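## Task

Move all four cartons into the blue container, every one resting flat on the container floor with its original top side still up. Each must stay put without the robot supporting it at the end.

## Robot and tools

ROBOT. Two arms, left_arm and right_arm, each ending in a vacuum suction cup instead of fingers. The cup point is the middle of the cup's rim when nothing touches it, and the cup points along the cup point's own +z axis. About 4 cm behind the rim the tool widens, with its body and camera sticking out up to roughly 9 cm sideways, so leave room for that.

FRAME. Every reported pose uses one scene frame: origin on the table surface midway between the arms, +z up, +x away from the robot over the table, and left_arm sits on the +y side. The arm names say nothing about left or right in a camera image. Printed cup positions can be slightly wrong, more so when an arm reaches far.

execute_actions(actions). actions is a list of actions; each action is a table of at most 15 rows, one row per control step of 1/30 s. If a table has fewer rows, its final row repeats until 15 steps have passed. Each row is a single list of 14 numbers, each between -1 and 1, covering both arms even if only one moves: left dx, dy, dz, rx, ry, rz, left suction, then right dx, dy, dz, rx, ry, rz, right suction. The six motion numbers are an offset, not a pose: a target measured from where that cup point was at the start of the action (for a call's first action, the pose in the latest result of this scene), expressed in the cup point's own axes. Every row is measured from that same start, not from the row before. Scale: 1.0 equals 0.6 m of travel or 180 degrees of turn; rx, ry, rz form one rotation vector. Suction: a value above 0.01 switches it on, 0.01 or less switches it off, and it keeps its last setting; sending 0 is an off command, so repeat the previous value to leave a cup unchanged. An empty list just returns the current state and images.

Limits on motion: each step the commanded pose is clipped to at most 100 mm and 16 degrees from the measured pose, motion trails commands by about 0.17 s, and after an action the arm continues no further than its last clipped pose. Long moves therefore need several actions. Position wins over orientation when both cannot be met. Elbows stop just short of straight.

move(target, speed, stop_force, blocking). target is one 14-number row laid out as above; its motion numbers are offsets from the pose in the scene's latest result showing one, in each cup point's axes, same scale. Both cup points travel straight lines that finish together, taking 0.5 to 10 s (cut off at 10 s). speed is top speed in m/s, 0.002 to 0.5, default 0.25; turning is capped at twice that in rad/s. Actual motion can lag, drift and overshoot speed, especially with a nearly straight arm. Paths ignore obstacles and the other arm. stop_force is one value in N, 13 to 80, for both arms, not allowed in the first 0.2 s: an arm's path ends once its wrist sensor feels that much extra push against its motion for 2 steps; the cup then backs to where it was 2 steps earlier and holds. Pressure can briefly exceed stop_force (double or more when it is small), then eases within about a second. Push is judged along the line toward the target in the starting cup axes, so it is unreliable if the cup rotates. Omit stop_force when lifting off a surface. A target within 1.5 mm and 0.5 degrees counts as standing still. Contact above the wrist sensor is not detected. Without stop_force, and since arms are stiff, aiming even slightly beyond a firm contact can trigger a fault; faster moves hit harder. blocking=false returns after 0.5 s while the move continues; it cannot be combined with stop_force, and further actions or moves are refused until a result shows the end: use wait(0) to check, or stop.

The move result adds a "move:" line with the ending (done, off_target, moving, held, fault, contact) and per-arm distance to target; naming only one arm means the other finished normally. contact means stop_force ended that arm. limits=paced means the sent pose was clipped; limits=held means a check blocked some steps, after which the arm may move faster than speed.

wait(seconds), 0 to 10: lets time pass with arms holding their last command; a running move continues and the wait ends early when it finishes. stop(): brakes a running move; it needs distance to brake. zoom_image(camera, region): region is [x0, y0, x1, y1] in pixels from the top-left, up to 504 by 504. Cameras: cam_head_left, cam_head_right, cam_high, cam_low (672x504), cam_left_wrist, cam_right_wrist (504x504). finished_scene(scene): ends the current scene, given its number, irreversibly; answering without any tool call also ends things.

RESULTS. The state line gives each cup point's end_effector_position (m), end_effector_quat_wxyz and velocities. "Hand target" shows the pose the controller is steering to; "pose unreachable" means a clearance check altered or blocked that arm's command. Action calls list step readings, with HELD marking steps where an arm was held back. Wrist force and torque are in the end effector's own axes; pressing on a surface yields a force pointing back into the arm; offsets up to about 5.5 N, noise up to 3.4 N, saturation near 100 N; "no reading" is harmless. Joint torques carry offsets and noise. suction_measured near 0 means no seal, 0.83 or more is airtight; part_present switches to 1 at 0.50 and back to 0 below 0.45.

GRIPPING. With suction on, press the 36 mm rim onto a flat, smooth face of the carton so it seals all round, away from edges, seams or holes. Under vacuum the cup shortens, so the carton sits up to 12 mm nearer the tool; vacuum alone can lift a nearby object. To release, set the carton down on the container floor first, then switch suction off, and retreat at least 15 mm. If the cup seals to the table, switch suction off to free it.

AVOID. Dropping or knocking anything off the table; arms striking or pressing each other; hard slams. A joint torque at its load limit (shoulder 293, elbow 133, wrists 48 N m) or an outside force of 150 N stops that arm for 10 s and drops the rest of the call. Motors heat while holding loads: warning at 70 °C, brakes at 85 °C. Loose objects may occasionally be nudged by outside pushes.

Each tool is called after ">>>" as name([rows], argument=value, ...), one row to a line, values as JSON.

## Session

>>> execute_actions(actions=[])

Scene clock: 0.00 s.
left_arm: end_effector_position=(+0.5897, +0.3652, +0.2002) suction_measured=0.00 part_present=0 end_effector_quat_wxyz=(+0.001, -0.169, +0.986, -0.001) end_effector_velocity=(-0.000, +0.000, +0.000) end_effector_angular_velocity=(+0.001, -0.000, +0.000) | right_arm: end_effector_position=(+0.6756, -0.6273, +0.1987) suction_measured=0.00 part_present=0 end_effector_quat_wxyz=(-0.001, +0.261, +0.965, -0.000) end_effector_velocity=(+0.000, -0.000, +0.000) end_effector_angular_velocity=(-0.000, -0.001, -0.002)
Joint positions: left_arm=[-0.282 -1.558  2.144 -2.159 -1.571  2.337] | right_arm=[-0.281 -1.556  2.143 -2.157 -1.572 -2.898]
Joint velocities: left_arm=[ 0.    -0.     0.     0.     0.001 -0.   ] | right_arm=[-0.001 -0.     0.    -0.001  0.     0.001]
Joint torques (N m, as the arm reports them, + toward a larger angle): no reading
Wrist force (N, on the end effector, along its own x y z axes, offset not removed): no reading
Wrist torque (N m, same axes, about the end effector's origin, offset not removed): no reading
Hand target (left_arm): +0.590, +0.365, +0.200; +0.001, -0.169, +0.986, -0.001
Hand target (right_arm): +0.676, -0.627, +0.199; -0.001, +0.261, +0.965, -0.000

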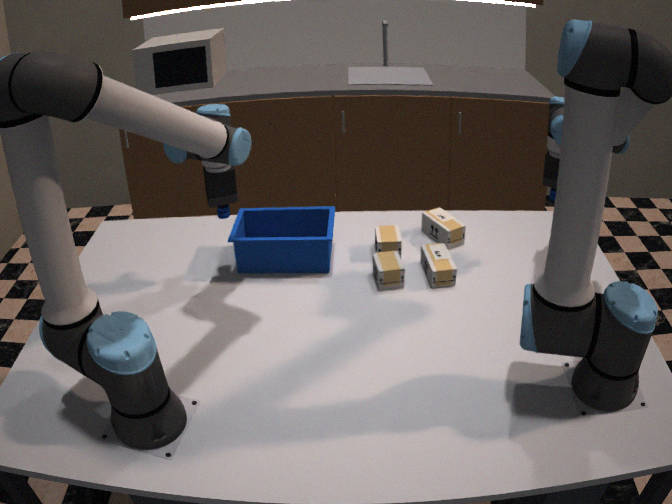

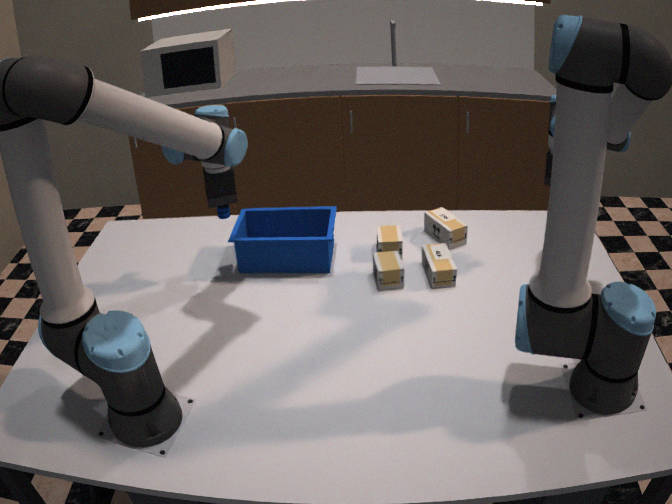

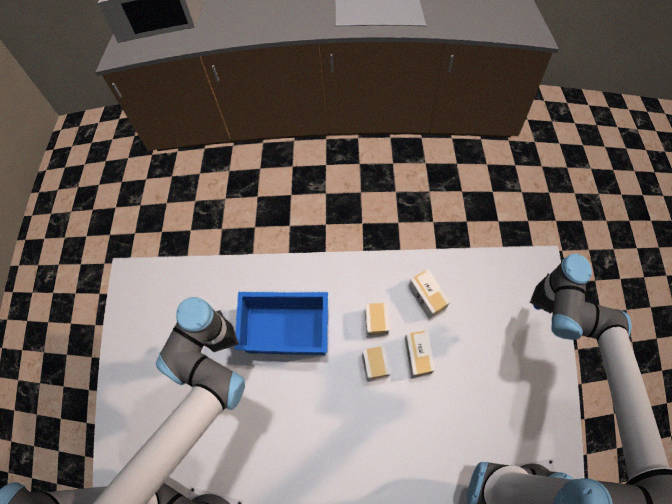

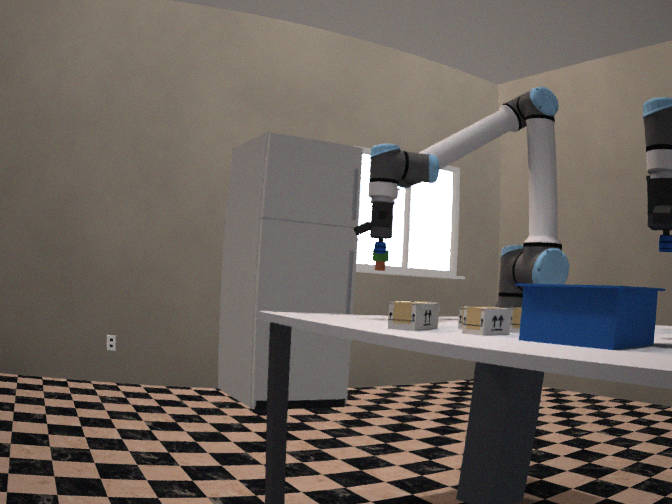

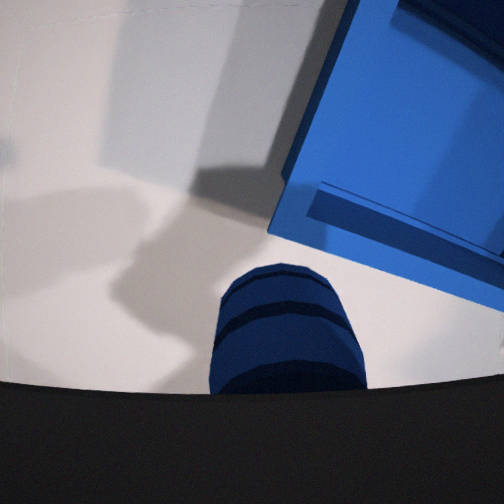

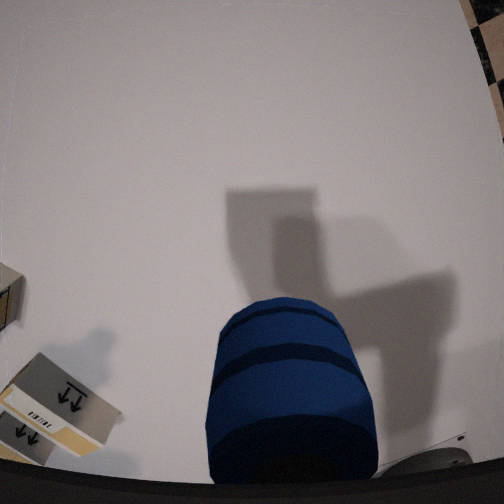

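>>> move(target=[0.114,-0.773,0.05,0,0,0.108,0,0,0,0,0,0,0,0], speed=0.35)

>>> zoom_image(camera="cam_high", region=[220,250,480,400])

Scene clock: 18.13 s.
left_arm: end_effector_position=(+0.6796, -0.0949, +0.1707) suction_measured=0.00 part_present=0 end_effector_quat_wxyz=(+0.001, -0.000, +1.000, -0.001) end_effector_velocity=(+0.001, -0.001, +0.000) end_effector_angular_velocity=(-0.000, -0.000, -0.001) | right_arm: end_effector_position=(+0.6756, -0.6273, +0.1987) suction_measured=0.00 part_present=0 end_effector_quat_wxyz=(-0.001, +0.261, +0.965, -0.000) end_effector_velocity=(+0.000, -0.001, -0.000) end_effector_angular_velocity=(+0.000, +0.000, -0.002)
Joint positions: left_arm=[-0.691 -1.102  1.613 -2.085 -1.571  2.267] | right_arm=[-0.281 -1.556  2.143 -2.157 -1.572 -2.898]
Joint velocities: left_arm=[ 0.     0.002 -0.004  0.001  0.     0.001] | right_arm=[-0.001  0.001 -0.    -0.     0.     0.001]
Joint torques (N m, as the arm reports them, + toward a larger angle): left_arm=[-10.13 -69.29 -47.51  -0.16  -2.38   2.37] | right_arm=[ -1.17 -41.16 -36.97  -4.16  -0.15   0.04]
Wrist force (N, on the end effector, along its own x y z axes, offset not removed): left_arm=[0.8 1.1 2.4] | right_arm=[-3.2 -2.7 2.2]
Wrist torque (N m, same axes, about the end effector's origin, offset not removed): left_arm=[0.27 -0.47 -0.15] | right_arm=[-0.58 0.44 0.13]
Hand target (left_arm): +0.680, -0.095, +0.171; +0.001, -0.000, +1.000, -0.001
Hand target (right_arm): +0.676, -0.627, +0.199; -0.001, +0.261, +0.965, -0.000
Off the commanded pose (left_arm): 0.001 m, 0 deg.
Off the commanded pose (right_arm): 0.000 m, 0 deg.
move: done

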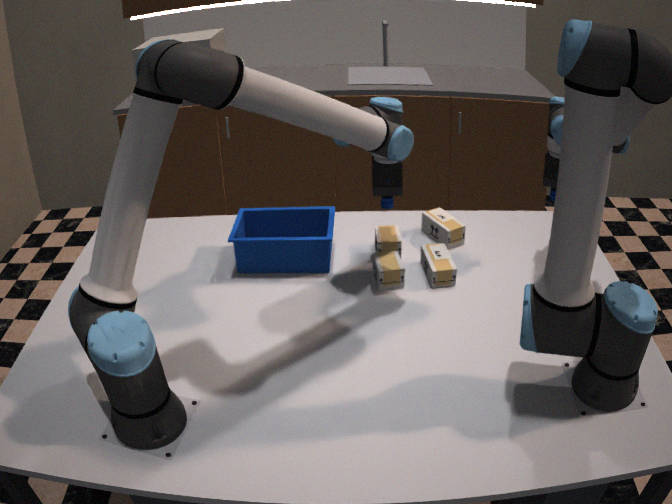

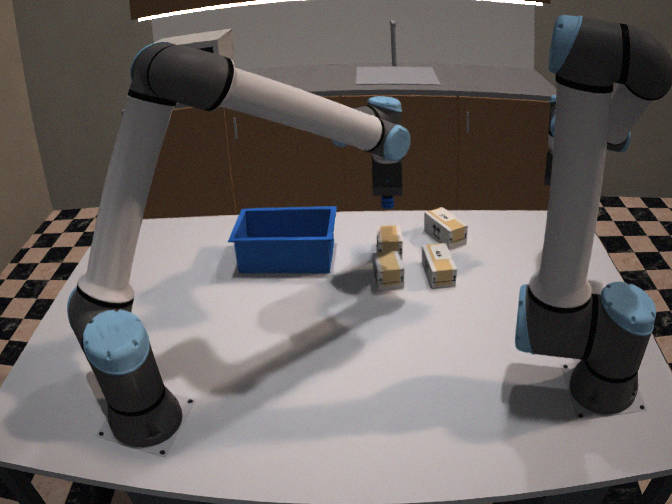

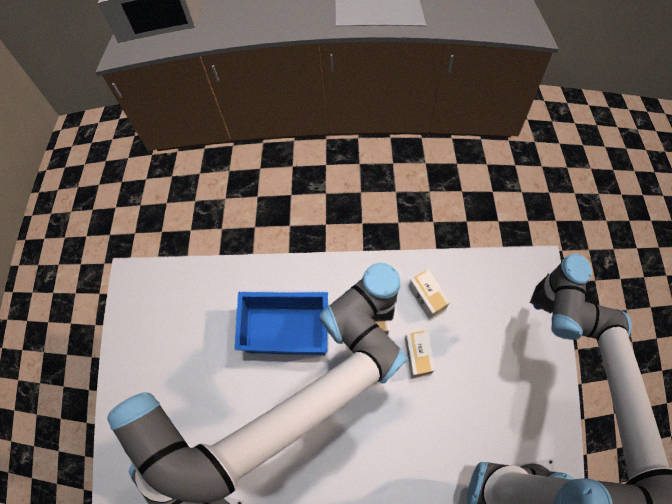

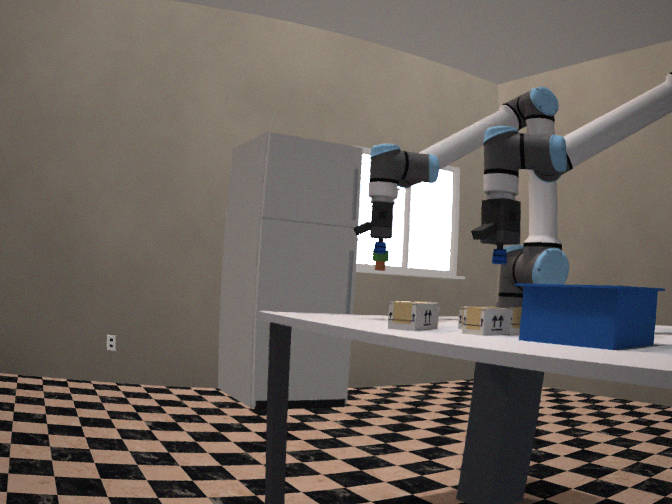

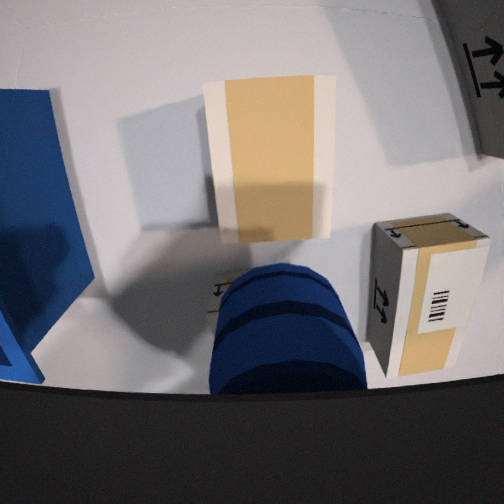

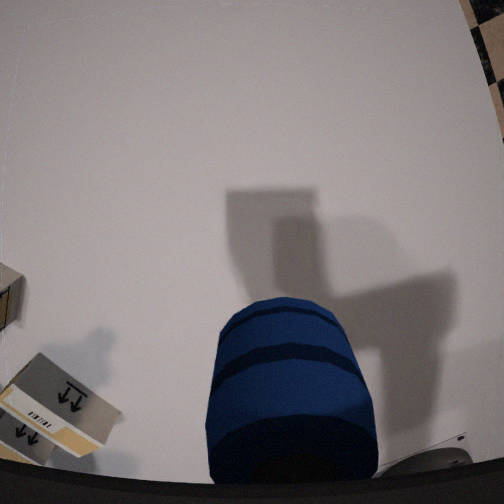

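Region (220, 250, 480, 400) of cam_high's 672x504 image, scaled by 1.938, with more detail than that image has; it fills the top 291 rows of this view, and the rest is white.

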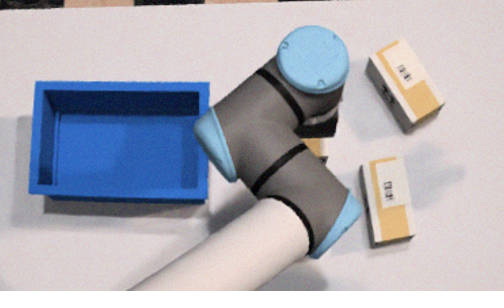

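>>> move(target=[-0.04,0,0.17,0,0,0,0,0,0,0,0,0,0,0], speed=0.2)

>>> move(target=[0,0,0.07,0,0,0,1,0,0,0,0,0,0,0], speed=0.015, stop_force=13)

Scene clock: 24.17 s.
left_arm: end_effector_position=(+0.7036, -0.0949, +0.0689) suction_measured=0.00 part_present=0 end_effector_quat_wxyz=(+0.001, -0.000, +1.000, -0.001) end_effector_velocity=(+0.001, +0.000, -0.002) end_effector_angular_velocity=(-0.000, -0.000, +0.002) | right_arm: end_effector_position=(+0.6756, -0.6273, +0.1987) suction_measured=0.00 part_present=0 end_effector_quat_wxyz=(-0.001, +0.261, +0.965, -0.000) end_effector_velocity=(-0.000, +0.000, +0.000) end_effector_angular_velocity=(-0.000, +0.001, -0.002)
Joint positions: left_arm=[-0.671 -0.985  1.633 -2.222 -1.571  2.287] | right_arm=[-0.281 -1.556  2.143 -2.157 -1.572 -2.898]
Joint velocities: left_arm=[ 0.001  0.003 -0.001 -0.002  0.    -0.   ] | right_arm=[ 0.    -0.     0.     0.001 -0.001  0.002]
Joint torques (N m, as the arm reports them, + toward a larger angle): left_arm=[ 12.32 -72.92 -45.96  -8.36   1.89   2.11] | right_arm=[  0.28 -45.15 -37.74  -3.98  -0.05   0.09]
Wrist force (N, on the end effector, along its own x y z axes, offset not removed): left_arm=[2.3 2.2 0.4] | right_arm=[-2.1 -3.4 -4.0]
Wrist torque (N m, same axes, about the end effector's origin, offset not removed): left_arm=[0.35 -0.70 -0.10] | right_arm=[-0.65 0.10 0.08]
Hand target (left_arm): +0.704, -0.095, +0.069; +0.001, -0.000, +1.000, -0.001
Hand target (right_arm): +0.676, -0.627, +0.199; -0.001, +0.261, +0.965, -0.000
Off the commanded pose (left_arm): 0.000 m, 0 deg.
Off the commanded pose (right_arm): 0.000 m, 0 deg.
move: done

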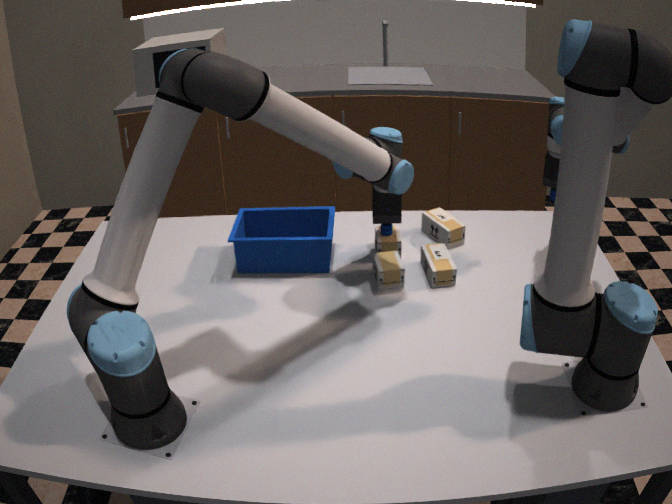

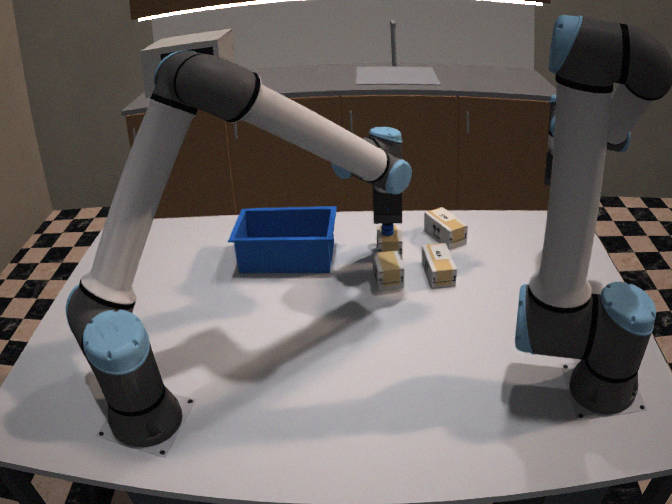

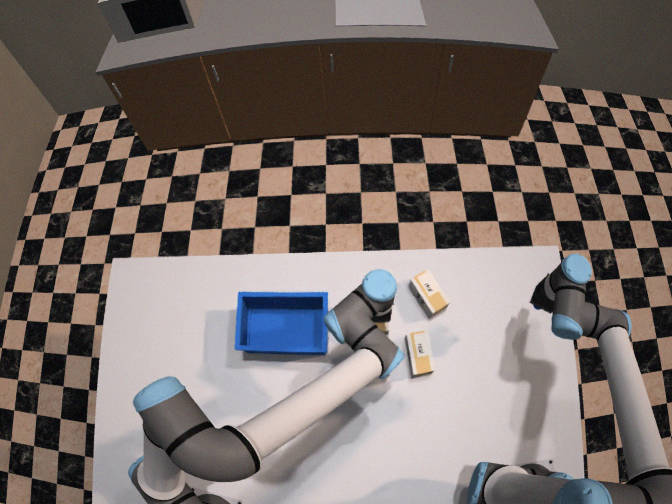

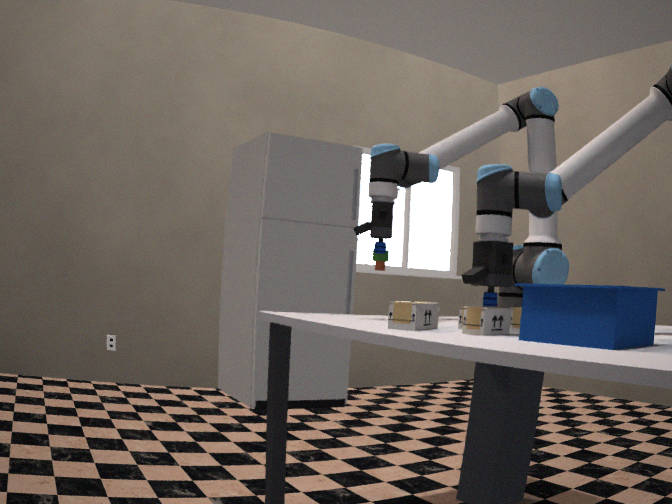

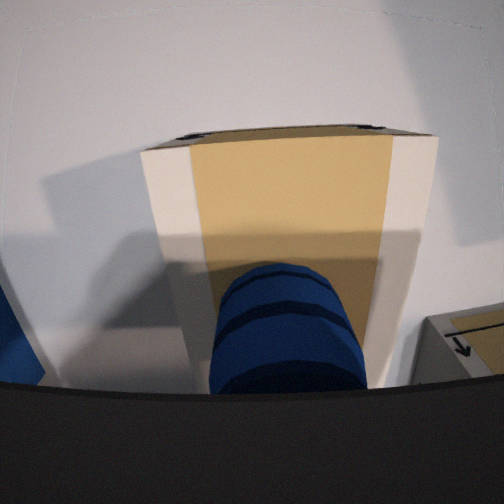

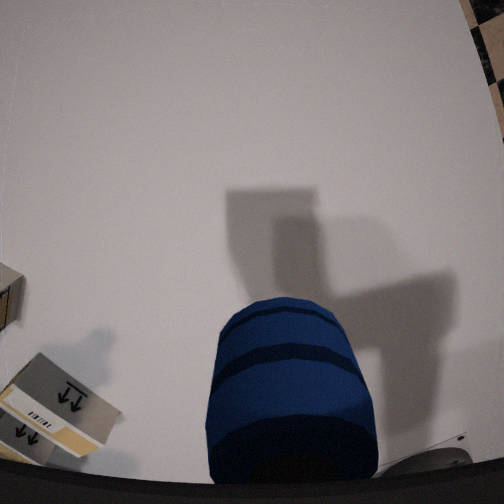

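Scene clock: 25.63 s.
left_arm: end_effector_position=(+0.7036, -0.0949, +0.0526) suction_measured=0.91 part_present=1 end_effector_quat_wxyz=(+0.001, -0.000, +1.000, -0.001) end_effector_velocity=(-0.000, +0.000, +0.002) end_effector_angular_velocity=(+0.003, +0.001, -0.000) | right_arm: end_effector_position=(+0.6756, -0.6273, +0.1987) suction_measured=0.00 part_present=0 end_effector_quat_wxyz=(-0.001, +0.261, +0.965, -0.000) end_effector_velocity=(-0.000, +0.001, -0.000) end_effector_angular_velocity=(+0.001, +0.001, +0.003)
Joint positions: left_arm=[-0.671 -0.968  1.64  -2.246 -1.571  2.287] | right_arm=[-0.281 -1.556  2.143 -2.157 -1.572 -2.898]
Joint velocities: left_arm=[-0.    -0.002 -0.001  0.006  0.001 -0.   ] | right_arm=[ 0.002  0.     0.     0.001  0.    -0.001]
Joint torques (N m, as the arm reports them, + toward a larger angle): left_arm=[ -1.63 -85.75 -34.68  -0.34   0.56  -0.62] | right_arm=[  0.08 -39.67 -38.01  -4.23  -0.18   0.12]
Wrist force (N, on the end effector, along its own x y z axes, offset not removed): left_arm=[9.7 11.4 -33.7] | right_arm=[0.5 3.0 -0.6]
Wrist torque (N m, same axes, about the end effector's origin, offset not removed): left_arm=[0.16 -0.17 -0.13] | right_arm=[0.32 -0.18 -0.04]
Hand target (left_arm): +0.704, -0.095, +0.053; +0.001, -0.000, +1.000, -0.001
Hand target (right_arm): +0.676, -0.627, +0.199; -0.001, +0.261, +0.965, -0.000
Off the commanded pose (left_arm): 0.026 m, 0 deg.
Off the commanded pose (right_arm): 0.000 m, 0 deg.
move: contact (left_arm)

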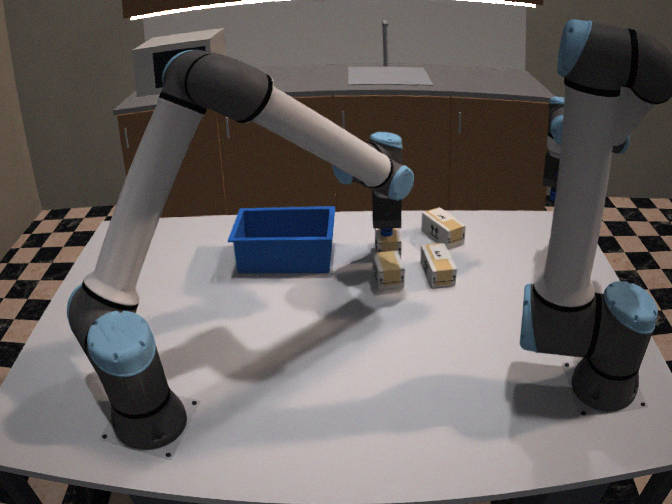

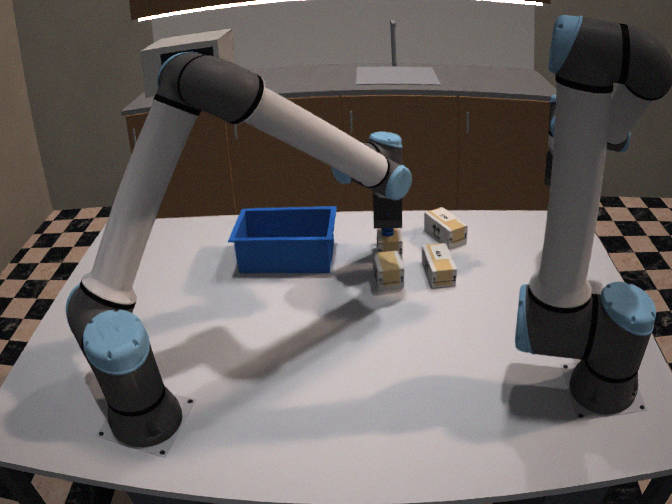

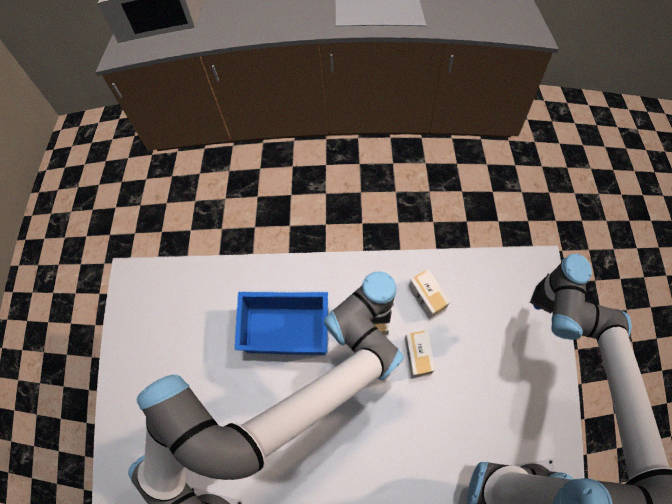

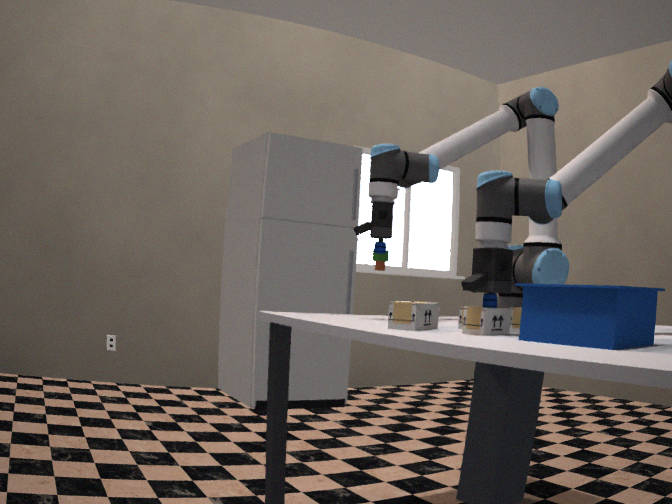

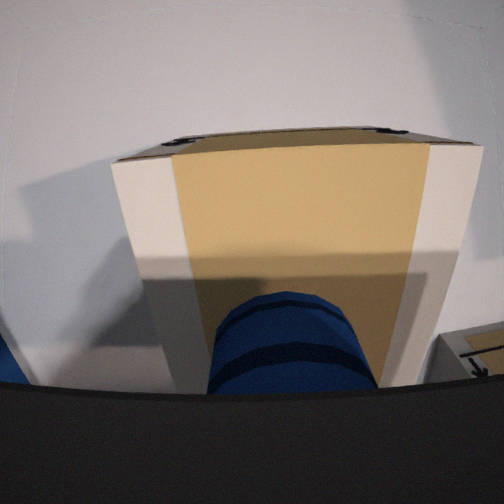

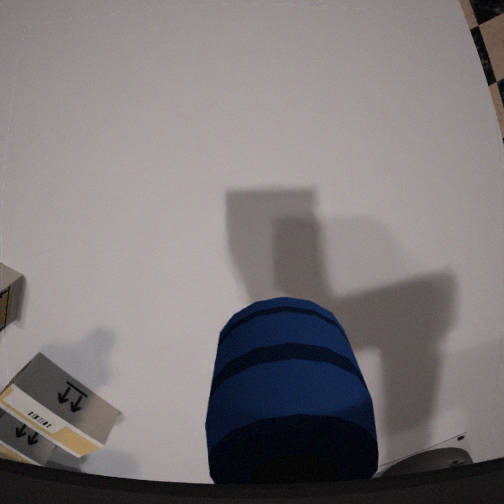

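>>> move(target=[0,0,-0.26,0,0,0,1,0,0,0,0,0,0,0])

>>> move(target=[0,0.42,0,0,0,-0.5,1,0,0,0,0,0,0,0], speed=0.4)

>>> move(target=[0,0,0.12,0,0,0,1,0,0,0,0,0,0,0], speed=0.08, stop_force=13)

Scene clock: 34.97 s.
left_arm: end_effector_position=(+0.7034, -0.0947, +0.2084) suction_measured=0.91 part_present=1 end_effector_quat_wxyz=(+0.001, -0.000, +1.000, -0.001) end_effector_velocity=(-0.000, +0.000, +0.002) end_effector_angular_velocity=(+0.001, +0.001, -0.000) | right_arm: end_effector_position=(+0.6756, -0.6273, +0.1987) suction_measured=0.00 part_present=0 end_effector_quat_wxyz=(-0.001, +0.261, +0.965, -0.000) end_effector_velocity=(+0.001, -0.001, +0.001) end_effector_angular_velocity=(-0.001, -0.002, -0.002)
Joint positions: left_arm=[-0.671 -1.103  1.54  -2.011 -1.571  2.287] | right_arm=[-0.281 -1.556  2.143 -2.157 -1.572 -2.898]
Joint velocities: left_arm=[ 0.    -0.001 -0.002  0.005  0.     0.   ] | right_arm=[-0.001 -0.    -0.    -0.002 -0.     0.001]
Joint torques (N m, as the arm reports them, + toward a larger angle): left_arm=[ -11.56 -111.54  -51.78   -1.12   -1.27   -2.92] | right_arm=[  1.13 -40.04 -36.29  -4.13  -0.42   0.24]
Wrist force (N, on the end effector, along its own x y z axes, offset not removed): left_arm=[1.2 -0.9 4.9] | right_arm=[1.4 -3.5 -1.8]
Wrist torque (N m, same axes, about the end effector's origin, offset not removed): left_arm=[-0.09 -0.40 -0.16] | right_arm=[-0.73 -0.35 0.07]
Hand target (left_arm): +0.703, -0.095, +0.209; +0.001, -0.000, +1.000, -0.001
Hand target (right_arm): +0.676, -0.627, +0.199; -0.001, +0.261, +0.965, -0.000
Off the commanded pose (left_arm): 0.000 m, 0 deg.
Off the commanded pose (right_arm): 0.000 m, 0 deg.
move: done

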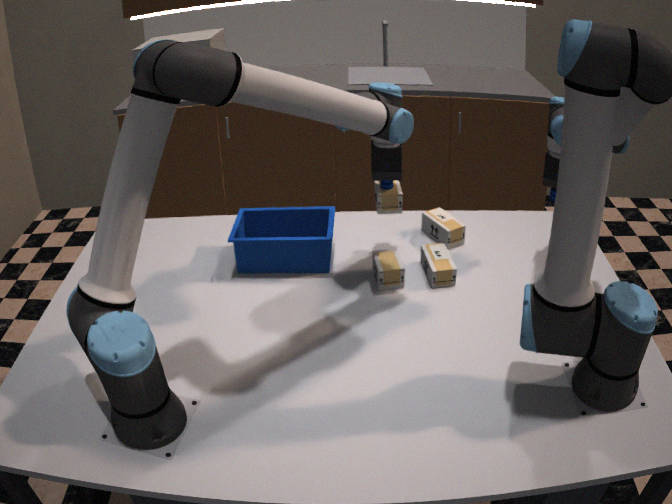

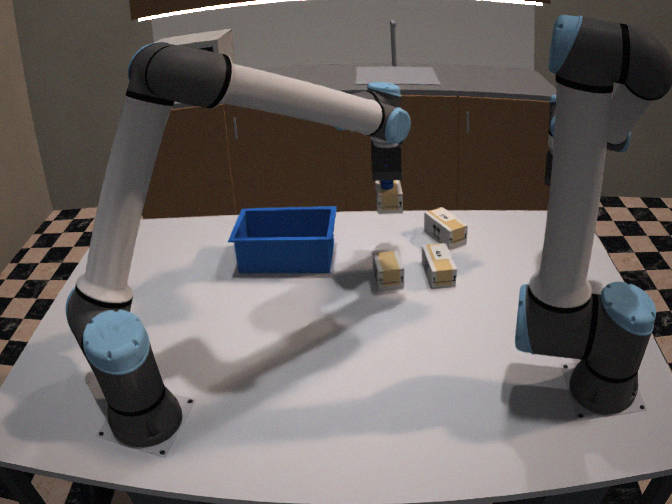

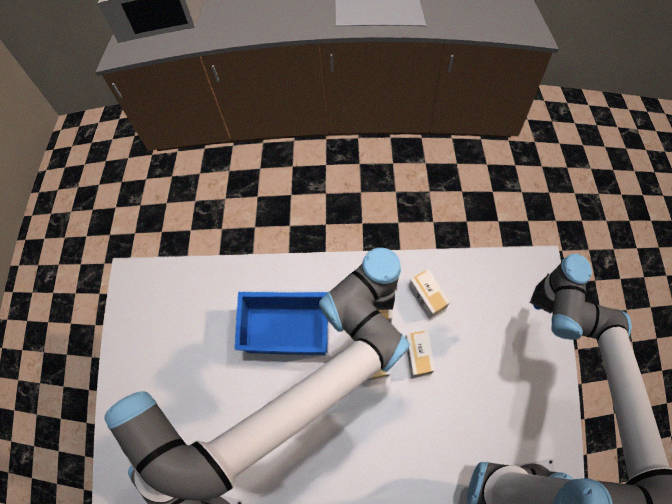

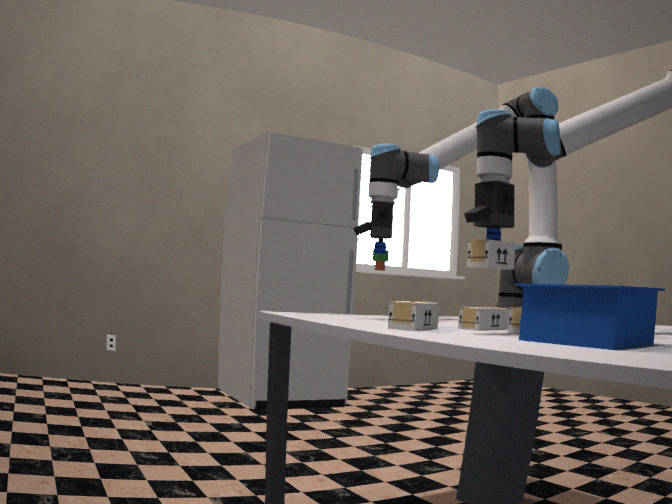

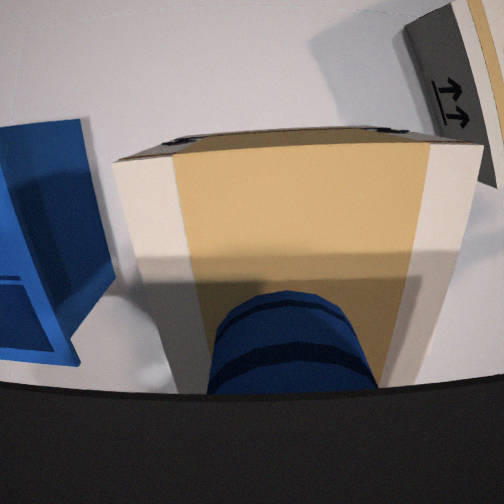

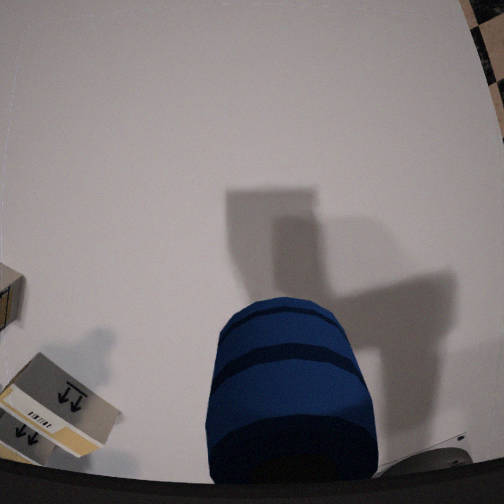

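Scene clock: 37.50 s.
left_arm: end_effector_position=(+0.7034, +0.1572, +0.2081) suction_measured=0.91 part_present=1 end_effector_quat_wxyz=(-0.000, +0.707, -0.707, +0.002) end_effector_velocity=(-0.000, +0.002, -0.000) end_effector_angular_velocity=(+0.000, +0.001, +0.010) | right_arm: end_effector_position=(+0.6756, -0.6273, +0.1987) suction_measured=0.00 part_present=0 end_effector_quat_wxyz=(-0.001, +0.261, +0.965, -0.000) end_effector_velocity=(+0.001, +0.000, +0.000) end_effector_angular_velocity=(-0.001, -0.002, -0.000)
Joint positions: left_arm=[-0.452 -1.297  1.82  -2.096 -1.571  0.936] | right_arm=[-0.281 -1.556  2.143 -2.157 -1.572 -2.898]
Joint velocities: left_arm=[ 0.001 -0.001  0.001  0.    -0.    -0.008] | right_arm=[ 0.001 -0.    -0.    -0.002 -0.001  0.001]
Joint torques (N m, as the arm reports them, + toward a larger angle): left_arm=[ 12.25 -96.24 -35.36  -8.54   1.69  -3.53] | right_arm=[  1.47 -42.48 -37.52  -4.39   0.14  -0.6 ]
Wrist force (N, on the end effector, along its own x y z axes, offset not removed): left_arm=[1.9 -1.0 2.3] | right_arm=[-1.3 -2.1 -4.1]
Wrist torque (N m, same axes, about the end effector's origin, offset not removed): left_arm=[-0.05 -0.47 -0.08] | right_arm=[-0.54 -0.13 0.10]
Hand target (left_arm): +0.703, +0.157, +0.208; -0.000, +0.707, -0.707, +0.002
Hand target (right_arm): +0.676, -0.627, +0.199; -0.001, +0.261, +0.965, -0.000
Off the commanded pose (left_arm): 0.000 m, 0 deg.
Off the commanded pose (right_arm): 0.000 m, 0 deg.
move: done

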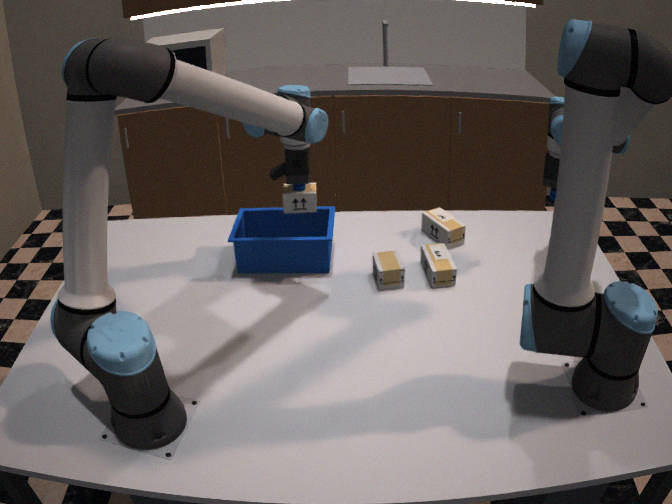

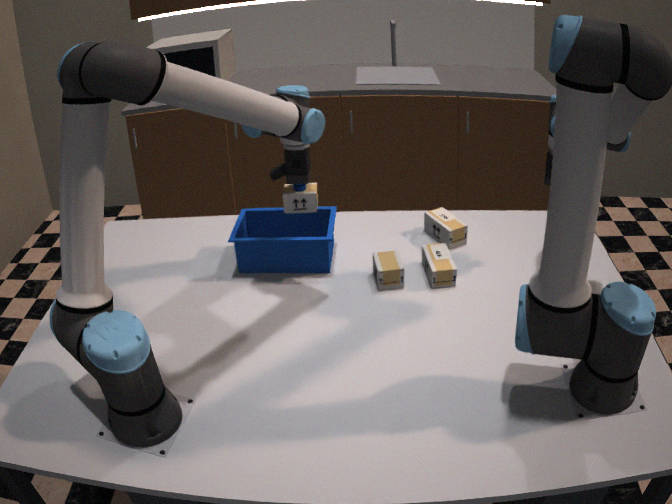

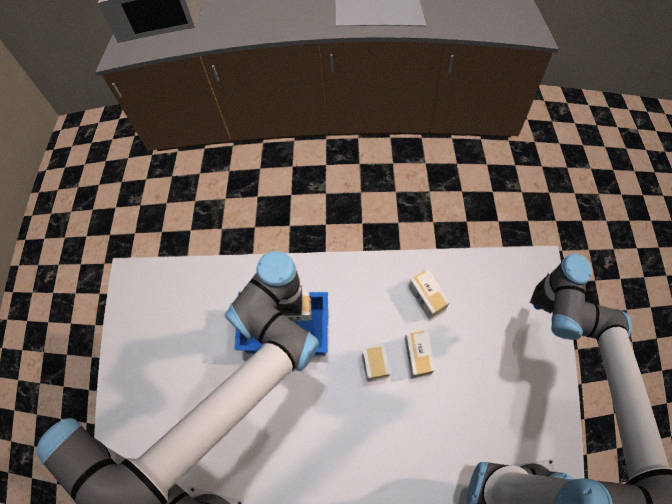

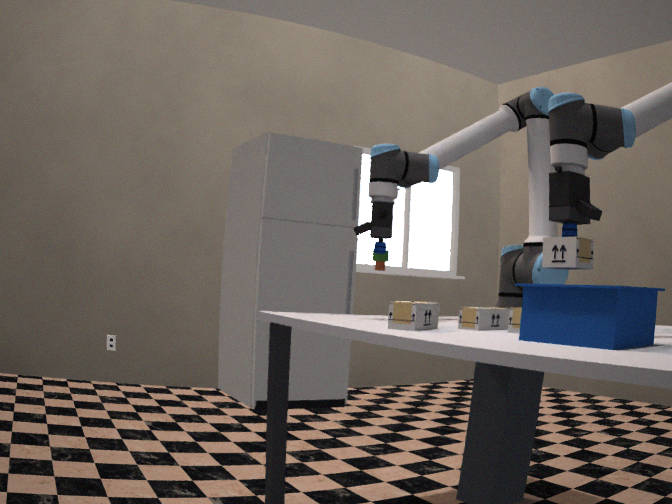

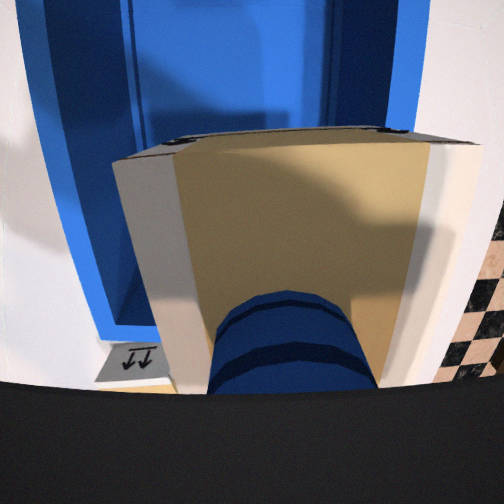

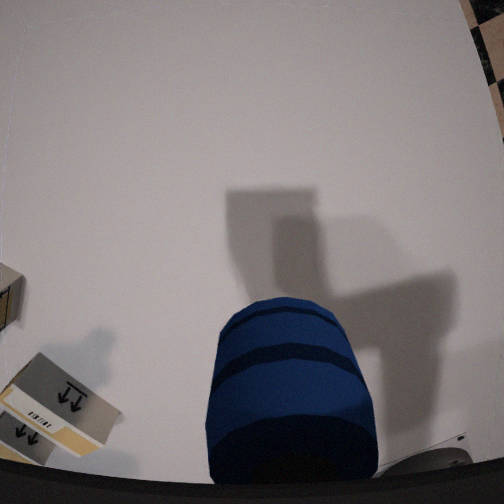

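Scene clock: 38.83 s.
left_arm: end_effector_position=(+0.7035, +0.1571, +0.1363) suction_measured=0.91 part_present=1 end_effector_quat_wxyz=(-0.000, +0.707, -0.707, +0.002) end_effector_velocity=(+0.001, +0.000, -0.001) end_effector_angular_velocity=(-0.001, -0.002, +0.001) | right_arm: end_effector_position=(+0.6756, -0.6273, +0.1987) suction_measured=0.00 part_present=0 end_effector_quat_wxyz=(-0.001, +0.261, +0.965, -0.000) end_effector_velocity=(+0.000, +0.001, +0.000) end_effector_angular_velocity=(+0.000, -0.001, +0.003)
Joint positions: left_arm=[-0.452 -1.23   1.877 -2.221 -1.571  0.936] | right_arm=[-0.281 -1.556  2.143 -2.157 -1.572 -2.898]
Joint velocities: left_arm=[ 0.001  0.002  0.001 -0.004  0.001 -0.   ] | right_arm=[ 0.001 -0.    -0.    -0.     0.    -0.002]
Joint torques (N m, as the arm reports them, + toward a larger angle): left_arm=[ -6.41 -53.65 -31.54  -8.15  -1.61   2.79] | right_arm=[  0.35 -45.14 -38.12  -4.33   0.53   0.31]
Wrist force (N, on the end effector, along its own x y z axes, offset not removed): left_arm=[0.1 -1.1 1.4] | right_arm=[-1.7 -3.8 -2.7]
Wrist torque (N m, same axes, about the end effector's origin, offset not removed): left_arm=[-0.11 -0.30 -0.09] | right_arm=[-0.78 0.01 0.00]
Hand target (left_arm): +0.703, +0.157, +0.136; -0.000, +0.707, -0.707, +0.002
Hand target (right_arm): +0.676, -0.627, +0.199; -0.001, +0.261, +0.965, -0.000
Off the commanded pose (left_arm): 0.000 m, 0 deg.
Off the commanded pose (right_arm): 0.000 m, 0 deg.
move: done

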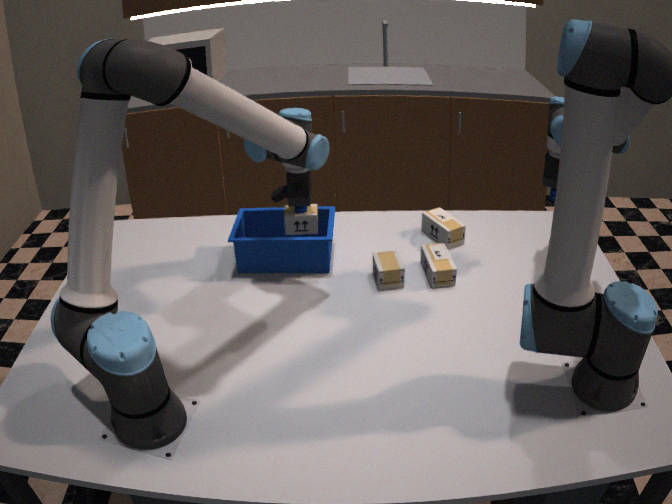

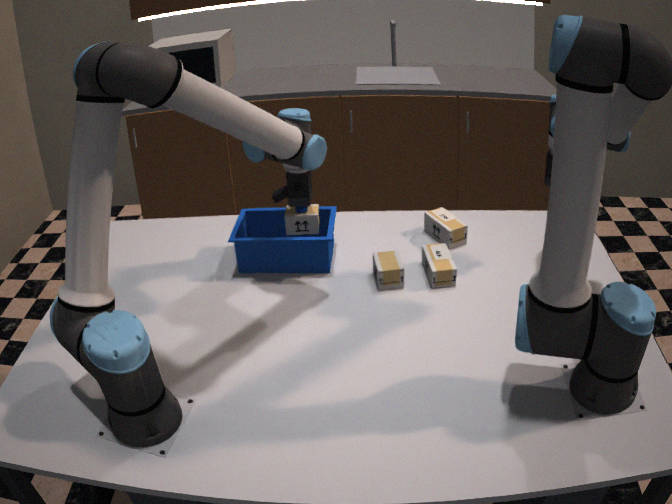

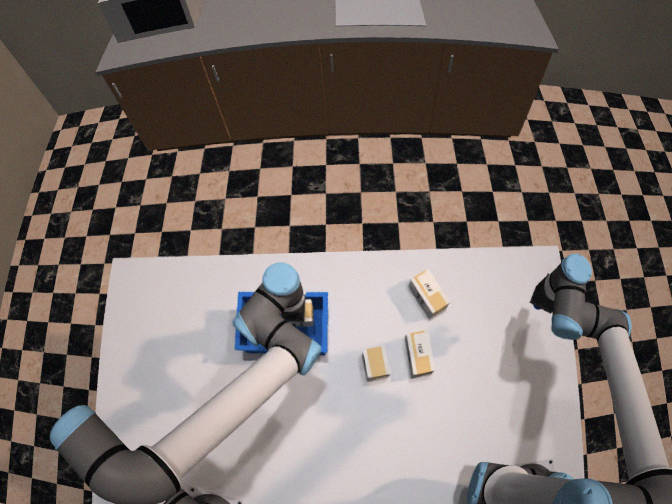

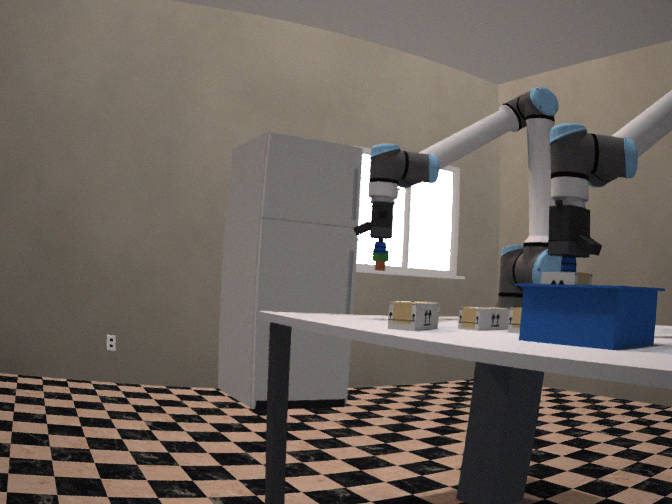

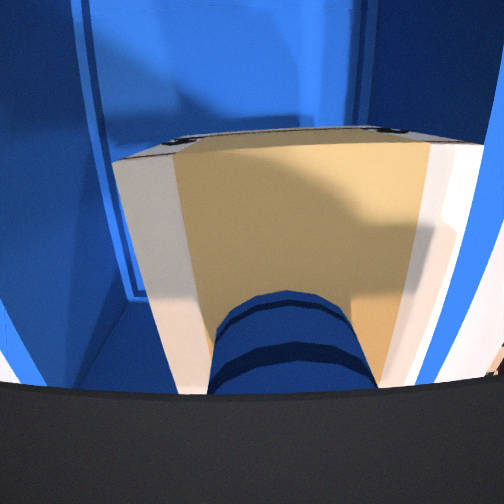

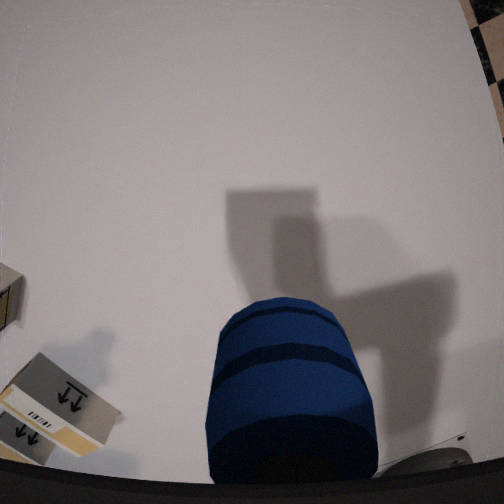

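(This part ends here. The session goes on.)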